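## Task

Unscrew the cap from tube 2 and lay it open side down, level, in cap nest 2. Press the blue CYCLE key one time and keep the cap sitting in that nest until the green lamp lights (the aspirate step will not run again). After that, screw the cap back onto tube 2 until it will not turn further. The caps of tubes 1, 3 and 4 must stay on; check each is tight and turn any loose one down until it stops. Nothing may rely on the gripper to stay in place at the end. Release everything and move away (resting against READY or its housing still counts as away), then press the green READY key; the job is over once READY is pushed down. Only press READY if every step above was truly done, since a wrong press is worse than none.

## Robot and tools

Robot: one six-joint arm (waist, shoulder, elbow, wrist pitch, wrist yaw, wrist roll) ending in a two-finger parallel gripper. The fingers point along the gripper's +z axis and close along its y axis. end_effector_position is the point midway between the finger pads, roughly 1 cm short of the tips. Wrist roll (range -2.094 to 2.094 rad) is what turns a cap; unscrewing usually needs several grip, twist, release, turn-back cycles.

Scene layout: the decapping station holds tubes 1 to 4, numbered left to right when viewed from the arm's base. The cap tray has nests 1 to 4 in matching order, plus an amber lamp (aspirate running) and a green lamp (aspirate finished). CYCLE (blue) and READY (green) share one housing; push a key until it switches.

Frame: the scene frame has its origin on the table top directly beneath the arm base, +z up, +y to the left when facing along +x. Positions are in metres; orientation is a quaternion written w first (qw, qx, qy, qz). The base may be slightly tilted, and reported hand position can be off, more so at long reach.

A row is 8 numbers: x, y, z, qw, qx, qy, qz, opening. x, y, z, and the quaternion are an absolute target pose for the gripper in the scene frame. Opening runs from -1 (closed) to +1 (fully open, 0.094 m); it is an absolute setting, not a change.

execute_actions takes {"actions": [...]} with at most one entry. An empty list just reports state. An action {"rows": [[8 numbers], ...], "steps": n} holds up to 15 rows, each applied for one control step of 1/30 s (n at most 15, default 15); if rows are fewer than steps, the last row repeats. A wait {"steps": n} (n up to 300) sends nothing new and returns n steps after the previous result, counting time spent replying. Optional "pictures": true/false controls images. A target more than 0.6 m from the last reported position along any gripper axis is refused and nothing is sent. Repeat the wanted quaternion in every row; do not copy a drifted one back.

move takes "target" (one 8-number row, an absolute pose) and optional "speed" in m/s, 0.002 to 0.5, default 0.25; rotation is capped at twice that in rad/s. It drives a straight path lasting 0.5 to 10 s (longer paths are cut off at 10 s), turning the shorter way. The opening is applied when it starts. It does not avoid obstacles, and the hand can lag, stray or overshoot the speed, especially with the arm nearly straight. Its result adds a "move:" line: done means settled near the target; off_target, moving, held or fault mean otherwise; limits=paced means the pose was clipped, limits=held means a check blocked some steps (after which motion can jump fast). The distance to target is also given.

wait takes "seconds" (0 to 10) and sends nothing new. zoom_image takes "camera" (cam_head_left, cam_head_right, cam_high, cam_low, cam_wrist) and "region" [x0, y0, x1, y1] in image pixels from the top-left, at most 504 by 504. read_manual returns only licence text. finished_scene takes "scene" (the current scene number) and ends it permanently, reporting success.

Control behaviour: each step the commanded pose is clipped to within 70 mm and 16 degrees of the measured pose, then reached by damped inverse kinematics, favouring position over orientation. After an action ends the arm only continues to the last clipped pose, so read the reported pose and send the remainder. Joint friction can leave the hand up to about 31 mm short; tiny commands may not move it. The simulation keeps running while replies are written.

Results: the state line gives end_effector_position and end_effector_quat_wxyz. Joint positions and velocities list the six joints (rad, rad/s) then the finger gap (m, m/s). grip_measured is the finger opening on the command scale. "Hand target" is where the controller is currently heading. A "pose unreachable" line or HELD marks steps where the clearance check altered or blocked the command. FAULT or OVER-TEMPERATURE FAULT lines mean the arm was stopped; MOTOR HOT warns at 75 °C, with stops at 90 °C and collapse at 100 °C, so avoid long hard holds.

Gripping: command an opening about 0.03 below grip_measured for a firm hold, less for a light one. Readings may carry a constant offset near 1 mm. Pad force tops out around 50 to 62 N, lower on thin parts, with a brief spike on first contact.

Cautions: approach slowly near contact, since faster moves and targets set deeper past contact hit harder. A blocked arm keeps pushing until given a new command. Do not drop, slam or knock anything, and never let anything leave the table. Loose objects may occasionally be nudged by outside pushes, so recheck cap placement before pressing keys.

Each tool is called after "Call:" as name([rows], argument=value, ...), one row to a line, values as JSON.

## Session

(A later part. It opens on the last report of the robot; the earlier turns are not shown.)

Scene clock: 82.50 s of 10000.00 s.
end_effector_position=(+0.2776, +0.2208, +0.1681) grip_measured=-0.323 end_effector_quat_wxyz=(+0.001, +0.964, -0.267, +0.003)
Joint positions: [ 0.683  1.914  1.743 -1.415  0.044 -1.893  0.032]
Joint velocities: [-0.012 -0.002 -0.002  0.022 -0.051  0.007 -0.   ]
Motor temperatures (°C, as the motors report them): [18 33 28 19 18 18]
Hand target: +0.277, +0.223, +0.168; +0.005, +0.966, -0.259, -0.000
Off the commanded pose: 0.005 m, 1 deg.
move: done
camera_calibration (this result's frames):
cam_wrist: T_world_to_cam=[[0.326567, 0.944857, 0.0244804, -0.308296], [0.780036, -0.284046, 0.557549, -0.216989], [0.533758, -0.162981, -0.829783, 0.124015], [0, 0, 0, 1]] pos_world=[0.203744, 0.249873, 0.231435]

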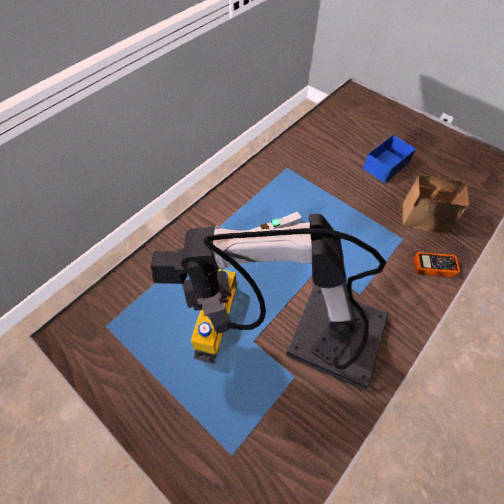

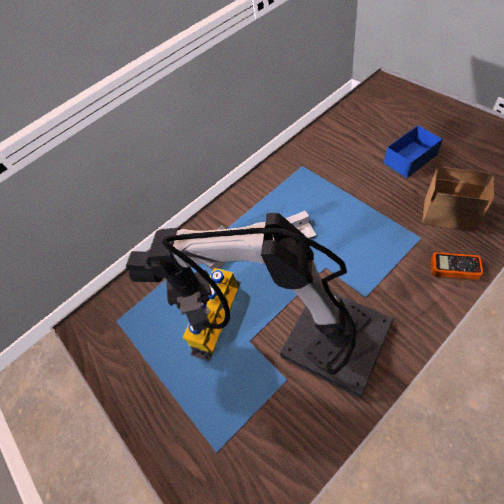

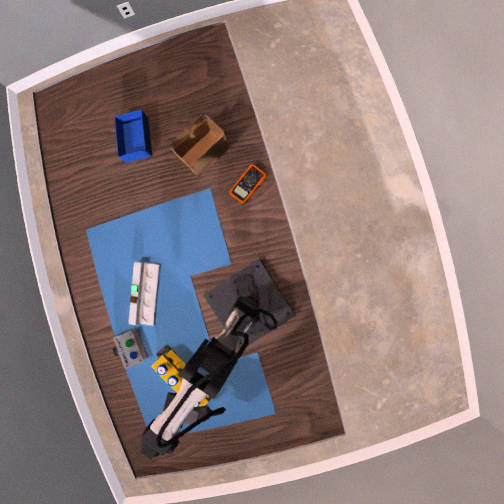

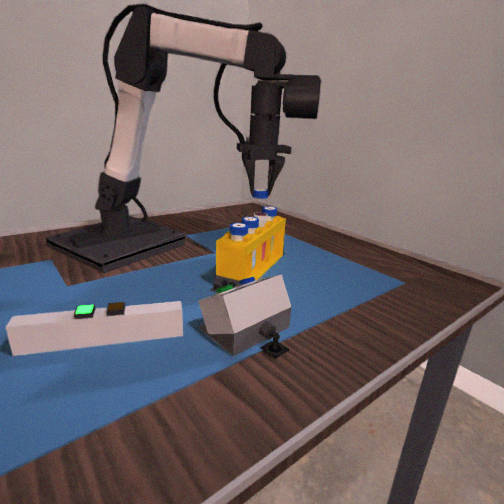

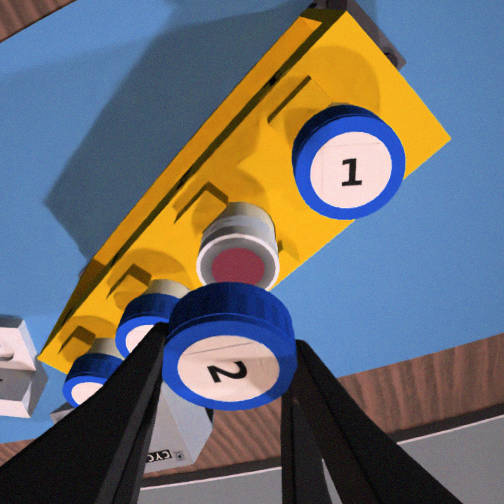

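Call:
move(target=[0.286,0.217,0.136,0,-0.966,0.259,0,-0.37], speed=0.06)

Scene clock: 84.00 s of 10000.00 s.
end_effector_position=(+0.2848, +0.2175, +0.1435) grip_measured=-0.323 end_effector_quat_wxyz=(-0.003, +0.965, -0.261, +0.006)
Joint positions: [ 0.661  1.914  1.647 -1.308  0.044 -1.929  0.032]
Joint velocities: [-0.002 -0.012 -0.002  0.007 -0.022 -0.037  0.001]
Motor temperatures (°C, as the motors report them): [18 33 28 19 18 18]
Hand target: +0.286, +0.217, +0.136; -0.000, +0.966, -0.259, +0.000
Off the commanded pose: 0.008 m, 1 deg.
move: done
camera_calibration (this result's frames):
cam_wrist: T_world_to_cam=[[0.314443, 0.948701, 0.0330484, -0.305584], [0.779339, -0.277873, 0.561621, -0.211588], [0.541993, -0.150842, -0.826735, 0.0937915], [0, 0, 0, 1]] pos_world=[0.210153, 0.245261, 0.206472]

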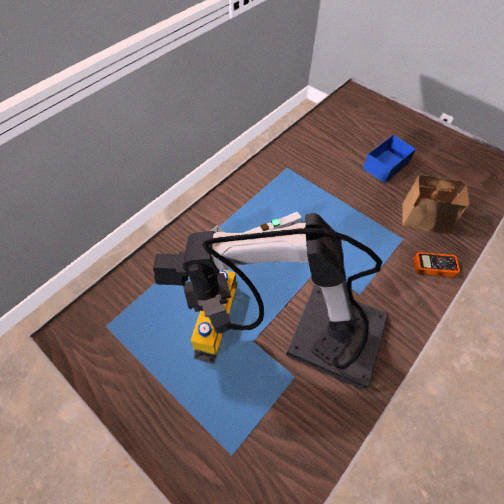

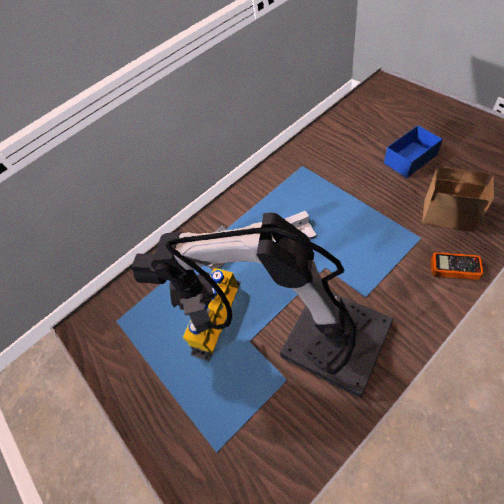

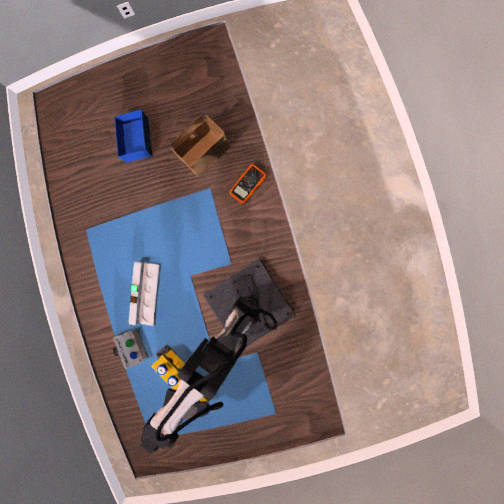

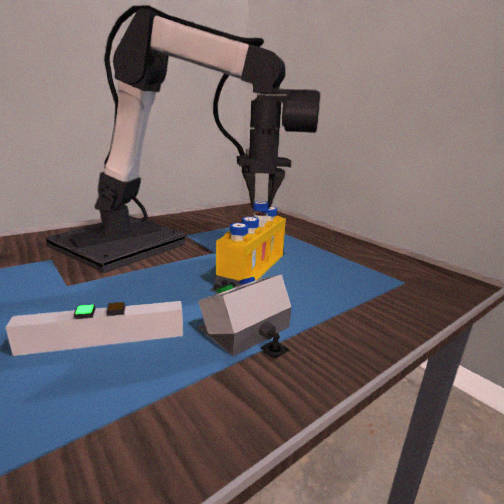

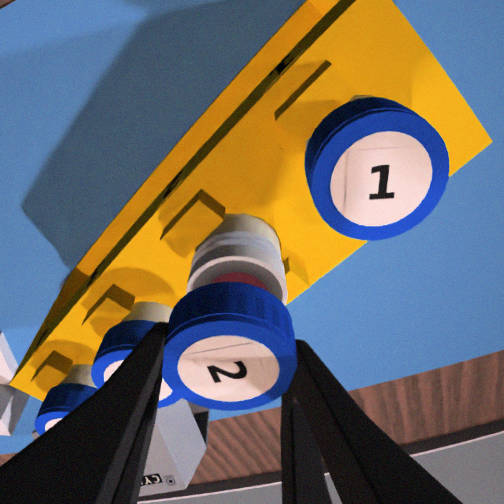

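Call:
move(target=[0.284,0.2205,0.115,0,-0.966,0.259,0,-0.37], speed=0.025)

Scene clock: 85.90 s of 10000.00 s.
end_effector_position=(+0.2841, +0.2176, +0.1300) grip_measured=-0.323 end_effector_quat_wxyz=(-0.003, +0.965, -0.260, +0.006)
Joint positions: [ 0.661  1.914  1.593 -1.254  0.044 -1.929  0.032]
Joint velocities: [ 0.002  0.007 -0.007 -0.007 -0.066 -0.022  0.   ]
Motor temperatures (°C, as the motors report them): [18 33 28 19 18 18]
Hand target: +0.283, +0.220, +0.115; +0.000, +0.966, -0.259, -0.000
Off the commanded pose: 0.015 m, 1 deg.
move: off_target
camera_calibration (this result's frames):
cam_wrist: T_world_to_cam=[[0.313719, 0.948941, 0.0330391, -0.304823], [0.77955, -0.277272, 0.561625, -0.20365], [0.54211, -0.150436, -0.826732, 0.0829471], [0, 0, 0, 1]] pos_world=[0.209418, 0.24527, 0.193021]

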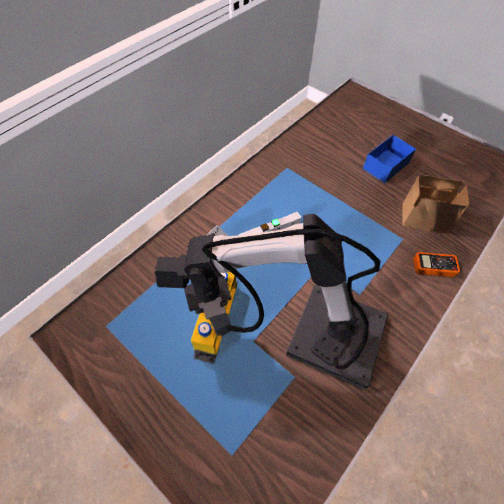

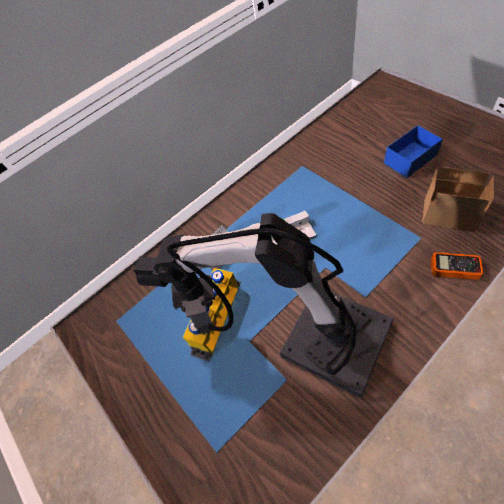

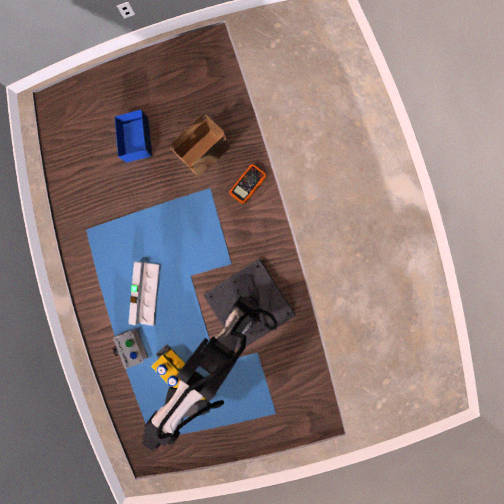

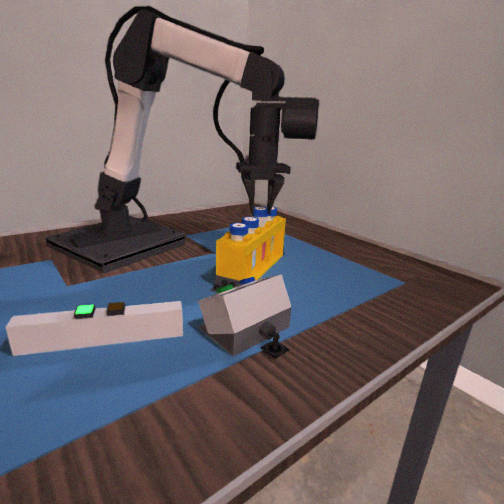

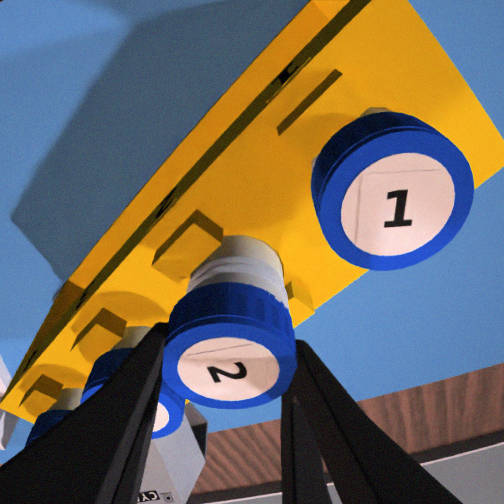

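Call:
execute_actions([
  {"rows":[[0.283,0.224,0.117,0,-0.966,0.259,0,-0.37]]},
], pictures=false)

Scene clock: 86.83 s of 10000.00 s.
end_effector_position=(+0.2841, +0.2176, +0.1300) grip_measured=-0.323 end_effector_quat_wxyz=(-0.003, +0.965, -0.260, +0.006)
Joint positions: [ 0.661  1.914  1.593 -1.254  0.044 -1.929  0.032]
Joint velocities: [-0.007  0.002 -0.002  0.051 -0.051 -0.066  0.001]
Motor temperatures (°C, as the motors report them): [18 33 28 19 18 18]
Hand target: +0.282, +0.223, +0.117; +0.000, +0.966, -0.259, -0.000
Off the commanded pose: 0.015 m, 1 deg.
Steps of this call (steps 1 to 13: nothing new was sent; steps 14 to 28: all 15 steps of this action). Readings (end_effector_position):
14: (+0.2841, +0.2176, +0.1300)
15: (+0.2841, +0.2176, +0.1300)
17: (+0.2841, +0.2176, +0.1300)
21: (+0.2841, +0.2176, +0.1300)
28: the state above

Call:
execute_actions([
  {"rows":[[0.283,0.225,0.126,0,-0.966,0.259,0,-0.37]]},
], pictures=false)

Call:
execute_actions([
  {"rows":[[0.284,0.221,0.117,0,-0.966,0.259,0,-0.37]]},
], pictures=false)

Scene clock: 87.97 s of 10000.00 s.
end_effector_position=(+0.2828, +0.2198, +0.1265) grip_measured=-0.323 end_effector_quat_wxyz=(+0.002, +0.966, -0.258, +0.003)
Joint positions: [ 0.667  1.928  1.598 -1.257  0.044 -1.928  0.032]
Joint velocities: [-0.007 -0.037 -0.002  0.007  0.007  0.007  0.001]
Motor temperatures (°C, as the motors report them): [18 33 28 19 18 18]
Hand target: +0.283, +0.225, +0.126; +0.000, +0.966, -0.259, +0.000
Off the commanded pose: 0.005 m, 0 deg.
Steps of this call (steps 1 to 19: nothing new was sent; steps 20 to 34: all 15 steps of this action). Readings (end_effector_position):
20: (+0.2843, +0.2178, +0.1307)
21: (+0.2844, +0.2182, +0.1312)
23: (+0.2837, +0.2191, +0.1309)
27: (+0.2829, +0.2198, +0.1277)
34: the state above

Scene clock: 88.47 s of 10000.00 s.
end_effector_position=(+0.2832, +0.2202, +0.1235) grip_measured=-0.323 end_effector_quat_wxyz=(+0.001, +0.966, -0.258, +0.004)
Joint positions: [ 0.667  1.928  1.586 -1.242  0.044 -1.928  0.032]
Joint velocities: [ 0.017 -0.017 -0.012  0.007  0.066 -0.022  0.   ]
Motor temperatures (°C, as the motors report them): [18 33 28 19 18 18]
Hand target: +0.284, +0.221, +0.117; -0.000, +0.966, -0.259, -0.000
Off the commanded pose: 0.007 m, 0 deg.
Steps of this call (steps 1 to 15: all 15 steps of this action). Readings (end_effector_position):
1: (+0.2831, +0.2200, +0.1260)
2: (+0.2832, +0.2202, +0.1254)
4: (+0.2831, +0.2201, +0.1240)
8: (+0.2831, +0.2201, +0.1235)
15: the state above

Dropped on. CW stroke to a=110.

Call:
execute_actions([
  {"rows":[[0.282,0.2203,0.115,0,-0.342,0.94,0,-0.37]]},
], pictures=false)

Call:
execute_actions([
  {"rows":[[0.282,0.2203,0.115,0,-0.342,0.94,0,-0.37]]},
], pictures=false)

Call:
execute_actions([
  {"rows":[[0.282,0.2203,0.115,0,0.574,0.819,0,-0.37]]},
], pictures=false)

Call:
execute_actions([
  {"rows":[[0.282,0.2203,0.115,0,0.574,0.819,0,-0.37]]},
], pictures=false)

Call:
execute_actions([
  {"rows":[[0.282,0.2203,0.115,0,0.574,0.819,0,-0.37]]},
], pictures=false)

Call:
execute_actions([
  {"rows":[[0.282,0.2203,0.115,0,0.574,0.819,0,-0.37]]},
], pictures=false)

Call:
execute_actions([
  {"rows":[[0.282,0.2203,0.118,0,0.574,0.819,0,-0.15]],"steps":7},
], pictures=false)

Call:
execute_actions([
  {"rows":[[0.282,0.2203,0.118,0,-0.342,0.94,0,-0.15]]},
], pictures=false)

Call:
execute_actions([
  {"rows":[[0.282,0.2203,0.118,0,-0.342,0.94,0,-0.15]]},
], pictures=false)

Call:
execute_actions([
  {"rows":[[0.282,0.2203,0.118,0,-0.966,0.259,0,-0.15]]},
], pictures=false)

Call:
execute_actions([
  {"rows":[[0.282,0.2203,0.118,0,-0.966,0.259,0,-0.15]]},
], pictures=false)

Call:
execute_actions([
  {"rows":[[0.282,0.2203,0.118,0,-0.966,0.259,0,-0.15]]},
], pictures=false)

Call:
execute_actions([
  {"rows":[[0.282,0.2203,0.118,0,-0.966,0.259,0,-0.15]]},
])

Scene clock: 92.93 s of 10000.00 s.
end_effector_position=(+0.2829, +0.2197, +0.1227) grip_measured=-0.323 end_effector_quat_wxyz=(+0.001, +0.823, -0.568, +0.004)
Joint positions: [ 0.667  1.928  1.583 -1.241  0.046 -1.242  0.032]
Joint velocities: [ 0.007 -0.017  0.012 -0.037 -0.007  1.326  0.001]
Motor temperatures (°C, as the motors report them): [18 33 27 19 18 18]
Hand target: +0.282, +0.220, +0.115; +0.002, +0.760, -0.650, -0.002
Off the commanded pose: 0.008 m, 71 deg; orientation clipped at the last step of the last action.
Steps of this call (steps 1 to 119: nothing new was sent; steps 120 to 134: all 15 steps of this action). Readings (end_effector_position):
120: (+0.2830, +0.2200, +0.1230)
121: (+0.2832, +0.2200, +0.1227)
123: (+0.2833, +0.2200, +0.1227)
127: (+0.2832, +0.2199, +0.1227)
134: the state above

Scene clock: 93.43 s of 10000.00 s.
end_effector_position=(+0.2823, +0.2195, +0.1227) grip_measured=-0.323 end_effector_quat_wxyz=(-0.000, -0.581, +0.814, -0.004)
Joint positions: [ 0.667  1.928  1.583 -1.243  0.044 -0.549  0.032]
Joint velocities: [-0.012  0.002  0.002 -0.022 -0.066  1.282  0.   ]
Motor temperatures (°C, as the motors report them): [18 33 27 19 18 18]
Hand target: +0.282, +0.220, +0.115; -0.003, -0.494, +0.870, +0.003
Off the commanded pose: 0.008 m, 31 deg; orientation clipped at the last step of the last action.
Steps of this call (steps 1 to 15: all 15 steps of this action). Readings (end_effector_position):
1: (+0.2829, +0.2197, +0.1227)
2: (+0.2828, +0.2196, +0.1227)
4: (+0.2828, +0.2195, +0.1227)
8: (+0.2826, +0.2194, +0.1227)
15: the state above

Scene clock: 93.93 s of 10000.00 s.
end_effector_position=(+0.2815, +0.2197, +0.1224) grip_measured=-0.323 end_effector_quat_wxyz=(-0.001, -0.271, +0.963, -0.002)
Joint positions: [ 0.667  1.928  1.581 -1.244  0.041  0.144  0.032]
Joint velocities: [ 0.002  0.022 -0.022 -0.007  0.022  1.267 -0.   ]
Motor temperatures (°C, as the motors report them): [18 33 27 19 18 18]
Hand target: +0.282, +0.220, +0.115; -0.005, -0.169, +0.986, +0.002
Off the commanded pose: 0.007 m, 101 deg; orientation clipped at the last step of the last action.
Steps of this call (steps 1 to 15: all 15 steps of this action). Readings (end_effector_position):
1: (+0.2822, +0.2194, +0.1227)
2: (+0.2822, +0.2195, +0.1227)
4: (+0.2822, +0.2195, +0.1227)
8: (+0.2820, +0.2196, +0.1227)
15: the state above

Scene clock: 94.43 s of 10000.00 s.
end_effector_position=(+0.2811, +0.2206, +0.1224) grip_measured=-0.323 end_effector_quat_wxyz=(-0.002, +0.071, +0.997, +0.000)
Joint positions: [ 0.667  1.928  1.581 -1.242  0.035  0.834  0.032]
Joint velocities: [-0.007  0.012  0.002  0.022  0.007  1.253 -0.001]
Motor temperatures (°C, as the motors report them): [18 33 27 19 18 18]
Hand target: +0.282, +0.220, +0.115; -0.006, +0.174, +0.985, +0.002
Off the commanded pose: 0.007 m, 62 deg; orientation clipped at the last step of the last action.
Steps of this call (steps 1 to 15: all 15 steps of this action). Readings (end_effector_position):
1: (+0.2815, +0.2197, +0.1224)
2: (+0.2814, +0.2198, +0.1224)
4: (+0.2813, +0.2199, +0.1224)
8: (+0.2813, +0.2201, +0.1224)
15: the state above

Scene clock: 94.93 s of 10000.00 s.
end_effector_position=(+0.2813, +0.2215, +0.1219) grip_measured=-0.324 end_effector_quat_wxyz=(-0.002, +0.402, +0.916, +0.002)
Joint positions: [ 0.667  1.928  1.58  -1.238  0.032  1.519  0.032]
Joint velocities: [-0.002 -0.002 -0.012  0.051 -0.022  1.297 -0.   ]
Motor temperatures (°C, as the motors report them): [18 33 27 19 18 18]
Hand target: +0.282, +0.220, +0.115; -0.006, +0.495, +0.869, +0.001
Off the commanded pose: 0.007 m, 23 deg; orientation clipped at the last step of the last action.
Steps of this call (steps 1 to 15: all 15 steps of this action). Readings (end_effector_position):
1: (+0.2811, +0.2207, +0.1224)
2: (+0.2811, +0.2208, +0.1224)
4: (+0.2812, +0.2209, +0.1224)
8: (+0.2812, +0.2211, +0.1224)
15: the state above

Scene clock: 95.43 s of 10000.00 s.
end_effector_position=(+0.2817, +0.2217, +0.1215) grip_measured=-0.324 end_effector_quat_wxyz=(-0.002, +0.560, +0.828, +0.002)
Joint positions: [ 0.667  1.928  1.578 -1.234  0.033  1.882  0.032]
Joint velocities: [-0.012 -0.007  0.007 -0.037 -0.022  0.154 -0.   ]
Motor temperatures (°C, as the motors report them): [18 33 27 19 18 18]
Hand target: +0.282, +0.220, +0.115; -0.000, +0.574, +0.819, -0.000
Off the commanded pose: 0.007 m, 2 deg.
Steps of this call (steps 1 to 15: all 15 steps of this action). Readings (end_effector_position):
1: (+0.2814, +0.2215, +0.1219)
2: (+0.2814, +0.2215, +0.1219)
4: (+0.2816, +0.2216, +0.1219)
8: (+0.2817, +0.2218, +0.1219)
15: the state above

Scene clock: 95.67 s of 10000.00 s.
end_effector_position=(+0.2818, +0.2217, +0.1215) grip_measured=-0.152 end_effector_quat_wxyz=(-0.002, +0.567, +0.823, +0.002)
Joint positions: [ 0.667  1.928  1.578 -1.234  0.033  1.899  0.04 ]
Joint velocities: [-0.002 -0.007  0.012 -0.022 -0.022  0.051  0.001]
Motor temperatures (°C, as the motors report them): [18 33 27 19 18 18]
Hand target: +0.282, +0.220, +0.118; -0.000, +0.574, +0.819, -0.000
Off the commanded pose: 0.004 m, 1 deg.
Steps of this call (steps 1 to 7: all 7 steps of this action). Readings (end_effector_position):
1: (+0.2818, +0.2217, +0.1215)
2: (+0.2818, +0.2217, +0.1215)
4: (+0.2818, +0.2217, +0.1215)
7: the state above

Scene clock: 96.17 s of 10000.00 s.
end_effector_position=(+0.2824, +0.2211, +0.1215) grip_measured=-0.152 end_effector_quat_wxyz=(+0.001, +0.255, +0.967, +0.001)
Joint positions: [ 0.667  1.928  1.578 -1.233  0.038  1.207  0.04 ]
Joint velocities: [ 0.002 -0.007 -0.002 -0.007 -0.051 -1.37  -0.   ]
Motor temperatures (°C, as the motors report them): [18 33 27 19 18 18]
Hand target: +0.282, +0.220, +0.118; +0.004, +0.153, +0.988, -0.004
Off the commanded pose: 0.004 m, 69 deg; orientation clipped at the last step of the last action.
Steps of this call (steps 1 to 15: all 15 steps of this action). Readings (end_effector_position):
1: (+0.2818, +0.2217, +0.1215)
2: (+0.2820, +0.2217, +0.1215)
4: (+0.2820, +0.2216, +0.1215)
8: (+0.2822, +0.2214, +0.1215)
15: the state above

Scene clock: 96.67 s of 10000.00 s.
end_effector_position=(+0.2828, +0.2206, +0.1215) grip_measured=-0.152 end_effector_quat_wxyz=(+0.003, -0.091, +0.996, -0.001)
Joint positions: [ 0.667  1.928  1.578 -1.233  0.041  0.51   0.04 ]
Joint velocities: [ 0.007  0.002 -0.002  0.066  0.007 -1.297 -0.001]
Motor temperatures (°C, as the motors report them): [18 33 27 19 18 18]
Hand target: +0.282, +0.220, +0.118; +0.002, -0.194, +0.981, -0.006
Off the commanded pose: 0.004 m, 30 deg; orientation clipped at the last step of the last action.
Steps of this call (steps 1 to 15: all 15 steps of this action). Readings (end_effector_position):
1: (+0.2825, +0.2211, +0.1215)
2: (+0.2825, +0.2211, +0.1215)
4: (+0.2826, +0.2209, +0.1215)
8: (+0.2826, +0.2208, +0.1215)
15: the state above

Scene clock: 97.17 s of 10000.00 s.
end_effector_position=(+0.2835, +0.2198, +0.1215) grip_measured=-0.152 end_effector_quat_wxyz=(+0.003, -0.423, +0.906, -0.005)
Joint positions: [ 0.667  1.928  1.578 -1.233  0.048 -0.181  0.04 ]
Joint velocities: [-0.007 -0.002  0.007  0.007  0.051 -1.37   0.002]
Motor temperatures (°C, as the motors report them): [18 33 27 19 18 18]
Hand target: +0.282, +0.220, +0.118; +0.002, -0.515, +0.857, -0.009
Off the commanded pose: 0.004 m, 100 deg; orientation clipped at the last step of the last action.
Steps of this call (steps 1 to 15: all 15 steps of this action). Readings (end_effector_position):
1: (+0.2829, +0.2206, +0.1215)
2: (+0.2829, +0.2205, +0.1215)
4: (+0.2830, +0.2204, +0.1215)
8: (+0.2832, +0.2202, +0.1215)
15: the state above

Scene clock: 97.67 s of 10000.00 s.
end_effector_position=(+0.2840, +0.2192, +0.1215) grip_measured=-0.152 end_effector_quat_wxyz=(-0.001, +0.703, -0.711, +0.008)
Joint positions: [ 0.667  1.928  1.578 -1.233  0.052 -0.867  0.04 ]
Joint velocities: [-0.002 -0.017  0.002 -0.022  0.007 -1.238 -0.   ]
Motor temperatures (°C, as the motors report them): [18 33 27 19 18 18]
Hand target: +0.282, +0.220, +0.118; +0.002, +0.773, -0.634, +0.011
Off the commanded pose: 0.004 m, 61 deg; orientation clipped at the last step of the last action.
Steps of this call (steps 1 to 15: all 15 steps of this action). Readings (end_effector_position):
1: (+0.2836, +0.2197, +0.1215)
2: (+0.2836, +0.2197, +0.1215)
4: (+0.2837, +0.2196, +0.1215)
8: (+0.2838, +0.2194, +0.1215)
15: the state above

Scene clock: 98.17 s of 10000.00 s.
end_effector_position=(+0.2841, +0.2191, +0.1215) grip_measured=-0.152 end_effector_quat_wxyz=(+0.002, +0.902, -0.433, +0.008)
Joint positions: [ 0.667  1.928  1.578 -1.233  0.053 -1.555  0.04 ]
Joint velocities: [-0.012 -0.007 -0.002  0.022 -0.007 -1.326 -0.   ]
Motor temperatures (°C, as the motors report them): [18 33 27 19 18 18]
Hand target: +0.282, +0.220, +0.118; +0.004, +0.942, -0.337, +0.007
Off the commanded pose: 0.004 m, 21 deg; orientation clipped at the last step of the last action.
Steps of this call (steps 1 to 15: all 15 steps of this action). Readings (end_effector_position):
1: (+0.2840, +0.2192, +0.1215)
2: (+0.2841, +0.2191, +0.1215)
4: (+0.2841, +0.2191, +0.1215)
8: (+0.2841, +0.2191, +0.1215)
15: the state above

Scene clock: 98.67 s of 10000.00 s.
end_effector_position=(+0.2835, +0.2198, +0.1215) grip_measured=-0.152 end_effector_quat_wxyz=(+0.002, +0.962, -0.272, +0.005)
Joint positions: [ 0.667  1.928  1.578 -1.233  0.048 -1.899  0.04 ]
Joint velocities: [ 0.012 -0.007 -0.007 -0.007 -0.081 -0.198 -0.001]
Motor temperatures (°C, as the motors report them): [18 33 27 19 18 18]
Hand target: +0.282, +0.220, +0.118; +0.000, +0.966, -0.259, +0.000
Off the commanded pose: 0.004 m, 2 deg.
Steps of this call (steps 1 to 15: all 15 steps of this action). Readings (end_effector_position):
1: (+0.2841, +0.2191, +0.1215)
2: (+0.2841, +0.2191, +0.1215)
4: (+0.2841, +0.2191, +0.1215)
8: (+0.2839, +0.2193, +0.1215)
15: the state above
camera_calibration (this result's frames):
cam_wrist: T_world_to_cam=[[0.335923, 0.941568, 0.024597, -0.31007], [0.775144, -0.291195, 0.560677, -0.193368], [0.535078, -0.169278, -0.827669, 0.0828002], [0, 0, 0, 1]] pos_world=[0.209743, 0.24966, 0.184575]

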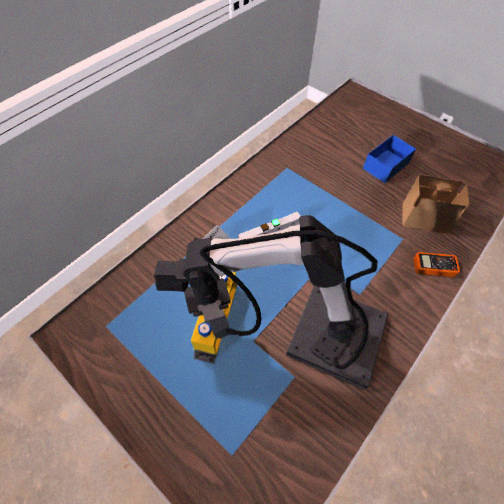

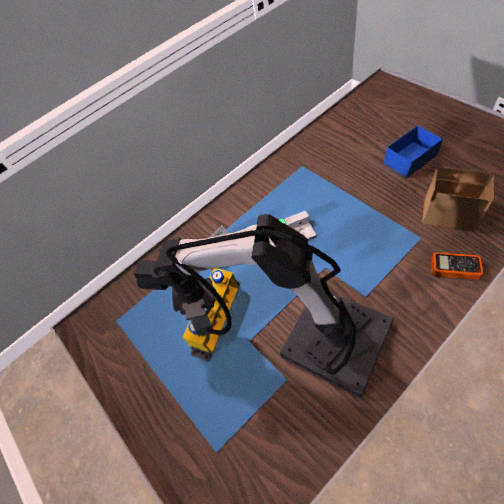

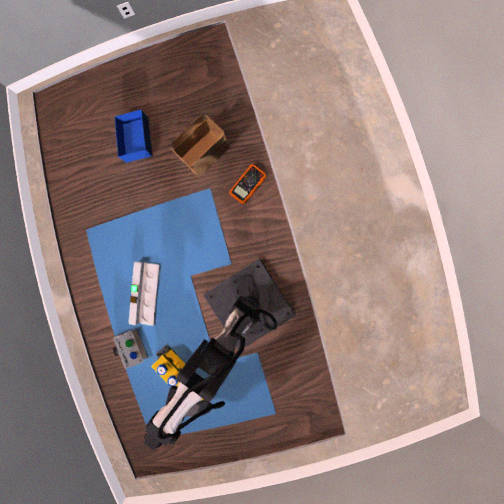

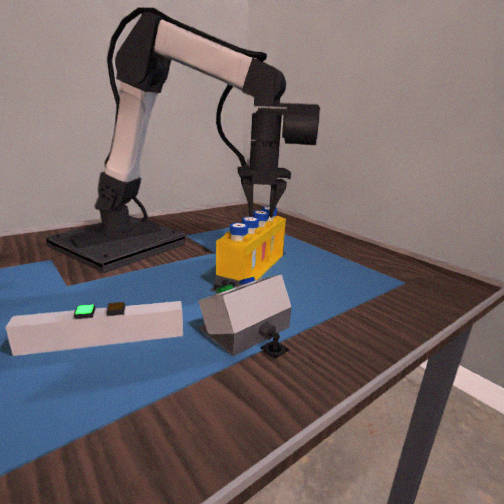

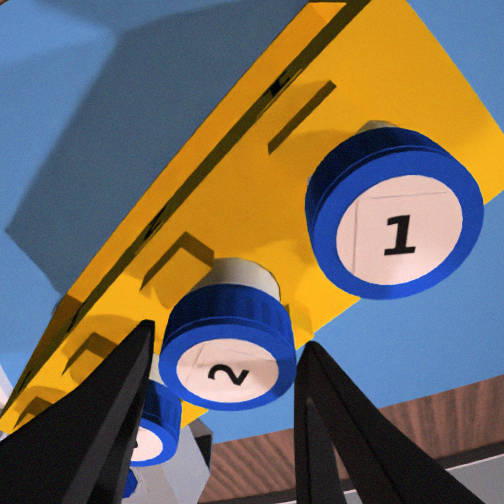

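Call:
execute_actions([
  {"rows":[[0.281,0.2205,0.112,0,-0.966,0.259,0,-0.15],[0.281,0.2205,0.112,0,-0.966,0.259,0,-0.15],[0.281,0.2205,0.112,0,-0.966,0.259,0,-0.15],[0.281,0.2205,0.112,0,-0.966,0.259,0,-0.15],[0.281,0.2205,0.112,0,-0.966,0.259,0,-0.15],[0.281,0.2205,0.112,0,-0.966,0.259,0,-0.15],[0.281,0.2205,0.112,0,-0.966,0.259,0,-0.15],[0.281,0.2205,0.112,0,-0.966,0.259,0,-0.37]]},
], pictures=false)

Call:
execute_actions([
  {"rows":[[0.282,0.2203,0.112,0,-0.342,0.94,0,-0.37]]},
], pictures=false)

Call:
execute_actions([
  {"rows":[[0.282,0.2203,0.112,0,-0.342,0.94,0,-0.37]]},
], pictures=false)

Call:
execute_actions([
  {"rows":[[0.282,0.2203,0.112,0,0.574,0.819,0,-0.37]]},
], pictures=false)

Call:
execute_actions([
  {"rows":[[0.282,0.2203,0.112,0,0.574,0.819,0,-0.37]]},
], pictures=false)

Call:
execute_actions([
  {"rows":[[0.282,0.2203,0.112,0,0.574,0.819,0,-0.37]]},
], pictures=false)

Call:
execute_actions([
  {"rows":[[0.282,0.2203,0.112,0,0.574,0.819,0,-0.37]]},
])

Scene clock: 101.37 s of 10000.00 s.
end_effector_position=(+0.2822, +0.2201, +0.1155) grip_measured=-0.306 end_effector_quat_wxyz=(+0.000, +0.965, -0.263, +0.003)
Joint positions: [ 0.667  1.928  1.554 -1.21   0.042 -1.917  0.033]
Joint velocities: [ 0.007 -0.002 -0.012  0.022 -0.081 -0.051 -0.001]
Motor temperatures (°C, as the motors report them): [18 33 27 19 18 18]
Hand target: +0.281, +0.220, +0.112; +0.000, +0.966, -0.259, -0.000
Off the commanded pose: 0.004 m, 1 deg.
Steps of this call (steps 1 to 66: nothing new was sent; steps 67 to 81: all 15 steps of this action). Readings (end_effector_position):
67: (+0.2833, +0.2200, +0.1206)
68: (+0.2830, +0.2198, +0.1193)
70: (+0.2815, +0.2187, +0.1165)
74: (+0.2819, +0.2197, +0.1157)
81: the state above

Scene clock: 101.87 s of 10000.00 s.
end_effector_position=(+0.2822, +0.2204, +0.1155) grip_measured=-0.306 end_effector_quat_wxyz=(-0.001, +0.820, -0.572, +0.002)
Joint positions: [ 0.667  1.928  1.554 -1.209  0.041 -1.233  0.033]
Joint velocities: [ 0.002 -0.017 -0.017 -0.051  0.066  1.311 -0.001]
Motor temperatures (°C, as the motors report them): [18 33 27 19 18 18]
Hand target: +0.282, +0.220, +0.112; -0.001, +0.757, -0.654, -0.003
Off the commanded pose: 0.003 m, 70 deg; orientation clipped at the last step of the last action.
Steps of this call (steps 1 to 15: all 15 steps of this action). Readings (end_effector_position):
1: (+0.2821, +0.2202, +0.1155)
2: (+0.2821, +0.2203, +0.1155)
4: (+0.2821, +0.2204, +0.1155)
8: (+0.2821, +0.2204, +0.1155)
15: the state above

Scene clock: 102.37 s of 10000.00 s.
end_effector_position=(+0.2824, +0.2205, +0.1155) grip_measured=-0.306 end_effector_quat_wxyz=(+0.002, -0.580, +0.815, -0.001)
Joint positions: [ 0.667  1.928  1.554 -1.209  0.04  -0.546  0.033]
Joint velocities: [ 0.002  0.007 -0.007  0.007  0.022  1.282 -0.   ]
Motor temperatures (°C, as the motors report them): [18 33 27 19 18 18]
Hand target: +0.282, +0.220, +0.112; -0.000, -0.492, +0.871, +0.004
Off the commanded pose: 0.004 m, 31 deg; orientation clipped at the last step of the last action.
Steps of this call (steps 1 to 15: all 15 steps of this action). Readings (end_effector_position):
1: (+0.2822, +0.2204, +0.1155)
2: (+0.2822, +0.2204, +0.1155)
4: (+0.2822, +0.2204, +0.1155)
8: (+0.2822, +0.2205, +0.1155)
15: the state above

Scene clock: 102.87 s of 10000.00 s.
end_effector_position=(+0.2823, +0.2204, +0.1151) grip_measured=-0.307 end_effector_quat_wxyz=(+0.002, -0.272, +0.962, +0.001)
Joint positions: [ 0.666  1.928  1.552 -1.207  0.038  0.139  0.033]
Joint velocities: [ 0.002  0.017 -0.012 -0.037  0.007  1.341  0.   ]
Motor temperatures (°C, as the motors report them): [18 33 27 19 18 18]
Hand target: +0.282, +0.220, +0.112; -0.001, -0.170, +0.985, +0.005
Off the commanded pose: 0.003 m, 102 deg; orientation clipped at the last step of the last action.
Steps of this call (steps 1 to 15: all 15 steps of this action). Readings (end_effector_position):
1: (+0.2823, +0.2204, +0.1153)
2: (+0.2822, +0.2204, +0.1151)
4: (+0.2822, +0.2204, +0.1151)
8: (+0.2823, +0.2203, +0.1151)
15: the state above

Scene clock: 103.37 s of 10000.00 s.
end_effector_position=(+0.2824, +0.2204, +0.1148) grip_measured=-0.307 end_effector_quat_wxyz=(+0.002, +0.069, +0.998, +0.002)
Joint positions: [ 0.665  1.928  1.551 -1.205  0.037  0.827  0.033]
Joint velocities: [-0.002  0.012  0.007 -0.081 -0.037  1.297 -0.001]
Motor temperatures (°C, as the motors report them): [18 33 27 19 18 18]
Hand target: +0.282, +0.220, +0.112; -0.003, +0.172, +0.985, +0.004
Off the commanded pose: 0.003 m, 62 deg; orientation clipped at the last step of the last action.
Steps of this call (steps 1 to 15: all 15 steps of this action). Readings (end_effector_position):
1: (+0.2823, +0.2204, +0.1151)
2: (+0.2823, +0.2203, +0.1150)
4: (+0.2823, +0.2204, +0.1148)
8: (+0.2823, +0.2204, +0.1148)
15: the state above

Scene clock: 103.87 s of 10000.00 s.
end_effector_position=(+0.2823, +0.2203, +0.1140) grip_measured=-0.307 end_effector_quat_wxyz=(+0.000, +0.402, +0.915, +0.001)
Joint positions: [ 0.665  1.929  1.55  -1.204  0.037  1.518  0.033]
Joint velocities: [-0.027 -0.002  0.002 -0.007  0.007  1.253 -0.001]
Motor temperatures (°C, as the motors report them): [18 33 27 19 18 18]
Hand target: +0.282, +0.220, +0.112; -0.005, +0.495, +0.869, +0.002
Off the commanded pose: 0.002 m, 23 deg; orientation clipped at the last step of the last action.
Steps of this call (steps 1 to 15: all 15 steps of this action). Readings (end_effector_position):
1: (+0.2824, +0.2204, +0.1148)
2: (+0.2822, +0.2203, +0.1145)
4: (+0.2822, +0.2203, +0.1144)
8: (+0.2823, +0.2203, +0.1144)
15: the state above

Scene clock: 104.37 s of 10000.00 s.
end_effector_position=(+0.2823, +0.2203, +0.1140) grip_measured=-0.307 end_effector_quat_wxyz=(-0.000, +0.560, +0.828, +0.002)
Joint positions: [ 0.664  1.929  1.55  -1.204  0.036  1.879  0.033]
Joint velocities: [ 0.017 -0.007  0.007 -0.066  0.051  0.051 -0.   ]
Motor temperatures (°C, as the motors report them): [18 33 27 19 18 18]
Hand target: +0.282, +0.220, +0.112; -0.000, +0.574, +0.819, -0.000
Off the commanded pose: 0.002 m, 2 deg.
Steps of this call (steps 1 to 15: all 15 steps of this action). Readings (end_effector_position):
1: (+0.2822, +0.2204, +0.1140)
2: (+0.2823, +0.2203, +0.1140)
4: (+0.2823, +0.2203, +0.1140)
8: (+0.2823, +0.2203, +0.1140)
15: the state above
camera_calibration (this result's frames):
cam_wrist: T_world_to_cam=[[-0.831638, -0.554797, 0.0240434, 0.349336], [-0.451217, 0.700342, 0.553104, -0.0594633], [-0.323699, 0.449134, -0.832765, 0.184078], [0, 0, 0, 1]] pos_world=[0.323276, 0.15278, 0.177784]

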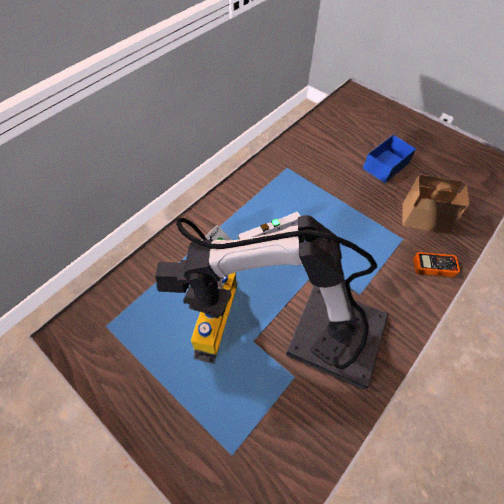

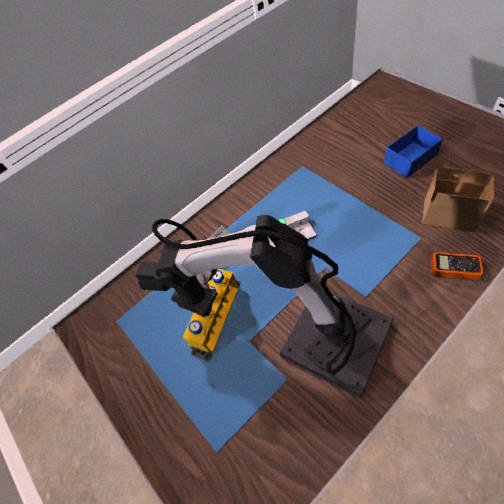

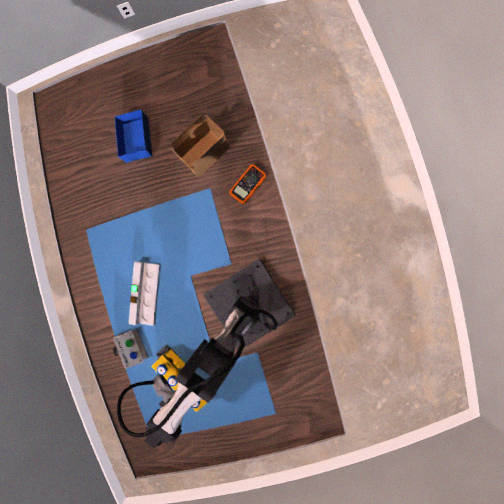

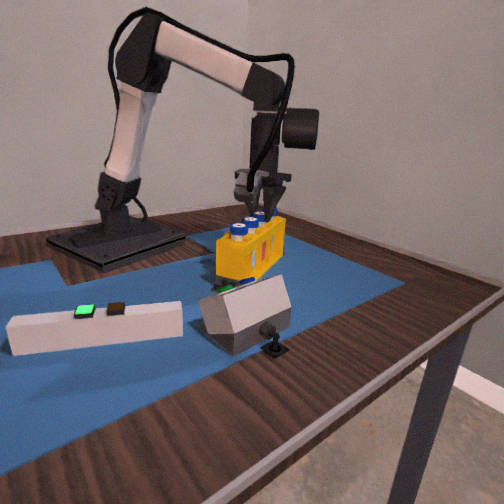

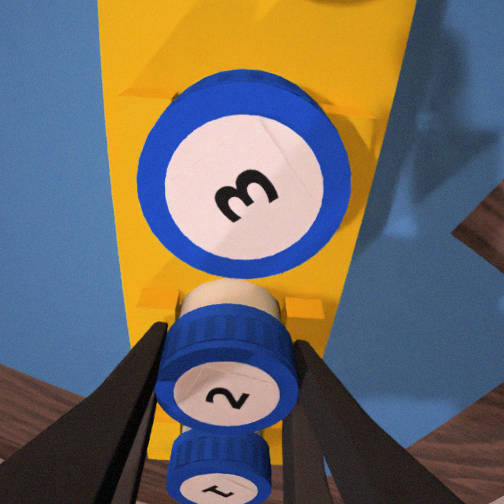

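Call:
execute_actions([
  {"rows":[[0.282,0.2203,0.115,0,0.574,0.819,0,-0.15]],"steps":7},
], pictures=false)

Call:
execute_actions([
  {"rows":[[0.282,0.2203,0.115,0,0.174,0.985,0,-0.15]]},
], pictures=false)

Call:
execute_actions([
  {"rows":[[0.282,0.2203,0.115,0,0.174,0.985,0,-0.15]],"steps":10},
], pictures=false)

Call:
execute_actions([
  {"rows":[[0.282,0.2203,0.115,0,0.174,0.985,0,-0.37]],"steps":8},
], pictures=false)

Call:
execute_actions([
  {"rows":[[0.282,0.2203,0.113,0,0.423,0.906,0,-0.37]]},
], pictures=false)

Call:
execute_actions([
  {"rows":[[0.282,0.2203,0.113,0,0.423,0.906,0,-0.37]],"steps":10},
])

Scene clock: 107.03 s of 10000.00 s.
end_effector_position=(+0.2822, +0.2203, +0.1140) grip_measured=-0.152 end_effector_quat_wxyz=(-0.000, +0.570, +0.822, +0.001)
Joint positions: [ 0.664  1.929  1.55  -1.205  0.036  1.901  0.04 ]
Joint velocities: [ 0.012 -0.002 -0.017  0.007 -0.066  0.037  0.   ]
Motor temperatures (°C, as the motors report them): [18 33 27 19 18 18]
Hand target: +0.282, +0.220, +0.115; -0.000, +0.574, +0.819, +0.000
Off the commanded pose: 0.001 m, 1 deg.
Steps of this call (steps 1 to 73: nothing new was sent; steps 74 to 80: all 7 steps of this action). Readings (end_effector_position):
74: (+0.2822, +0.2203, +0.1140)
75: (+0.2822, +0.2203, +0.1140)
77: (+0.2822, +0.2203, +0.1140)
80: the state above

Scene clock: 107.53 s of 10000.00 s.
end_effector_position=(+0.2824, +0.2198, +0.1140) grip_measured=-0.152 end_effector_quat_wxyz=(+0.001, +0.265, +0.964, +0.001)
Joint positions: [ 0.664  1.929  1.55  -1.205  0.039  1.226  0.04 ]
Joint velocities: [-0.002  0.002 -0.002 -0.11   0.051 -1.092 -0.001]
Motor temperatures (°C, as the motors report them): [18 33 27 19 18 18]
Hand target: +0.282, +0.220, +0.115; +0.003, +0.182, +0.983, -0.002
Off the commanded pose: 0.001 m, 11 deg.
Steps of this call (steps 1 to 15: all 15 steps of this action). Readings (end_effector_position):
1: (+0.2822, +0.2202, +0.1140)
2: (+0.2822, +0.2201, +0.1140)
4: (+0.2822, +0.2200, +0.1140)
8: (+0.2824, +0.2199, +0.1140)
15: the state above

Scene clock: 107.87 s of 10000.00 s.
end_effector_position=(+0.2824, +0.2198, +0.1140) grip_measured=-0.152 end_effector_quat_wxyz=(+0.001, +0.190, +0.982, +0.000)
Joint positions: [ 0.664  1.929  1.55  -1.205  0.039  1.071  0.04 ]
Joint velocities: [-0.022 -0.017 -0.002  0.037  0.051 -0.139  0.001]
Motor temperatures (°C, as the motors report them): [18 33 27 19 18 18]
Hand target: +0.282, +0.220, +0.115; +0.000, +0.174, +0.985, +0.000
Off the commanded pose: 0.001 m, 2 deg.
Steps of this call (steps 1 to 10: all 10 steps of this action). Readings (end_effector_position):
1: (+0.2824, +0.2198, +0.1140)
2: (+0.2824, +0.2198, +0.1140)
4: (+0.2824, +0.2198, +0.1140)
8: (+0.2824, +0.2198, +0.1140)
10: the state above

Scene clock: 108.13 s of 10000.00 s.
end_effector_position=(+0.2824, +0.2200, +0.1140) grip_measured=-0.314 end_effector_quat_wxyz=(+0.001, +0.183, +0.983, +0.001)
Joint positions: [ 0.664  1.929  1.55  -1.205  0.038  1.057  0.032]
Joint velocities: [-0.002  0.002 -0.022 -0.007 -0.022  0.037 -0.001]
Motor temperatures (°C, as the motors report them): [18 33 27 19 18 18]
Hand target: +0.282, +0.220, +0.115; +0.000, +0.174, +0.985, -0.000
Off the commanded pose: 0.001 m, 1 deg.
Steps of this call (steps 1 to 8: all 8 steps of this action). Readings (end_effector_position):
1: (+0.2824, +0.2198, +0.1140)
2: (+0.2824, +0.2200, +0.1140)
4: (+0.2824, +0.2200, +0.1140)
8: the state above

Scene clock: 108.63 s of 10000.00 s.
end_effector_position=(+0.2815, +0.2209, +0.1140) grip_measured=-0.308 end_effector_quat_wxyz=(-0.001, +0.342, +0.940, +0.002)
Joint positions: [ 0.666  1.929  1.55  -1.205  0.033  1.388  0.032]
Joint velocities: [-0.007 -0.002 -0.002 -0.007 -0.066  0.242 -0.001]
Motor temperatures (°C, as the motors report them): [18 33 27 19 18 18]
Hand target: +0.282, +0.220, +0.113; -0.002, +0.418, +0.908, +0.002
Off the commanded pose: 0.001 m, 10 deg.
Steps of this call (steps 1 to 15: all 15 steps of this action). Readings (end_effector_position):
1: (+0.2825, +0.2200, +0.1140)
2: (+0.2825, +0.2200, +0.1140)
4: (+0.2824, +0.2202, +0.1140)
8: (+0.2819, +0.2205, +0.1140)
15: the state above

Scene clock: 108.97 s of 10000.00 s.
end_effector_position=(+0.2813, +0.2211, +0.1140) grip_measured=-0.308 end_effector_quat_wxyz=(-0.001, +0.365, +0.931, +0.002)
Joint positions: [ 0.666  1.929  1.55  -1.205  0.033  1.438  0.032]
Joint velocities: [-0.022  0.002 -0.007 -0.007 -0.022  0.007  0.   ]
Motor temperatures (°C, as the motors report them): [18 33 27 19 18 18]
Hand target: +0.282, +0.220, +0.113; -0.001, +0.420, +0.907, +0.001
Off the commanded pose: 0.001 m, 7 deg.
Steps of this call (steps 1 to 10: all 10 steps of this action). Readings (end_effector_position):
1: (+0.2815, +0.2209, +0.1140)
2: (+0.2815, +0.2209, +0.1140)
4: (+0.2814, +0.2210, +0.1140)
8: (+0.2813, +0.2211, +0.1140)
10: the state above
camera_calibration (this result's frames):
cam_wrist: T_world_to_cam=[[-0.513893, -0.85753, 0.0236017, 0.326547], [-0.706931, 0.438909, 0.554624, 0.0691006], [-0.485965, 0.268332, -0.831766, 0.268942], [0, 0, 0, 1]] pos_world=[0.347356, 0.177529, 0.177665]

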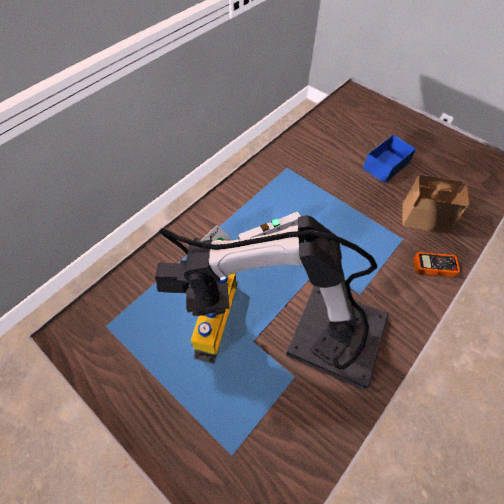

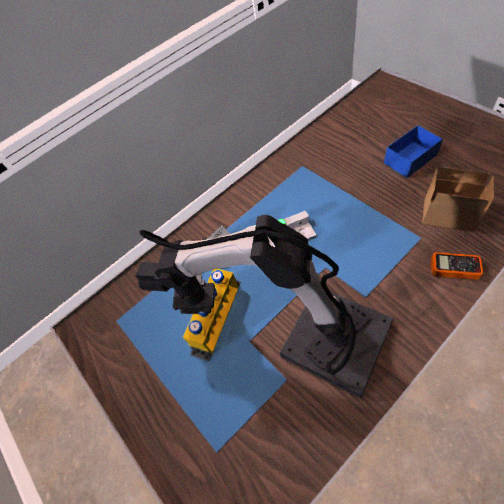

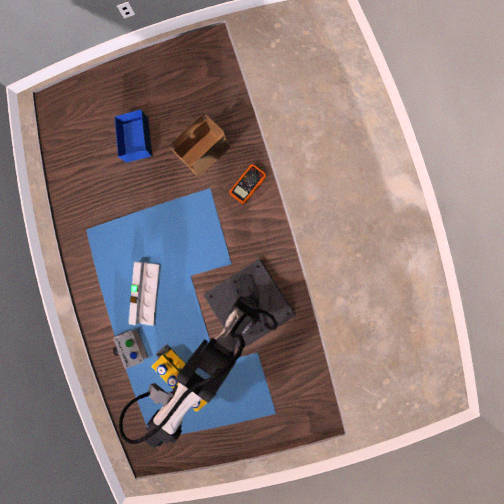

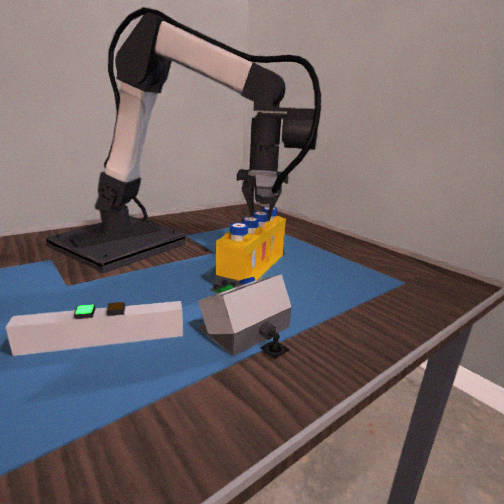

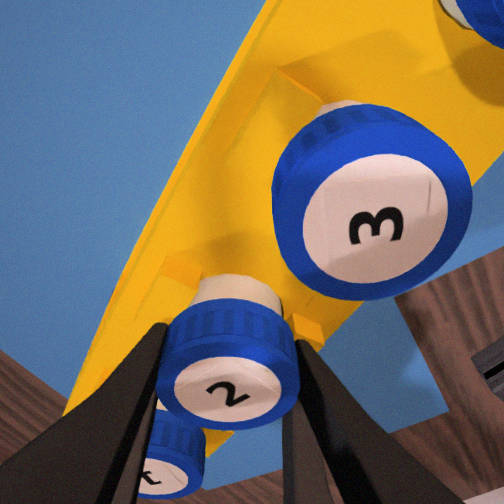

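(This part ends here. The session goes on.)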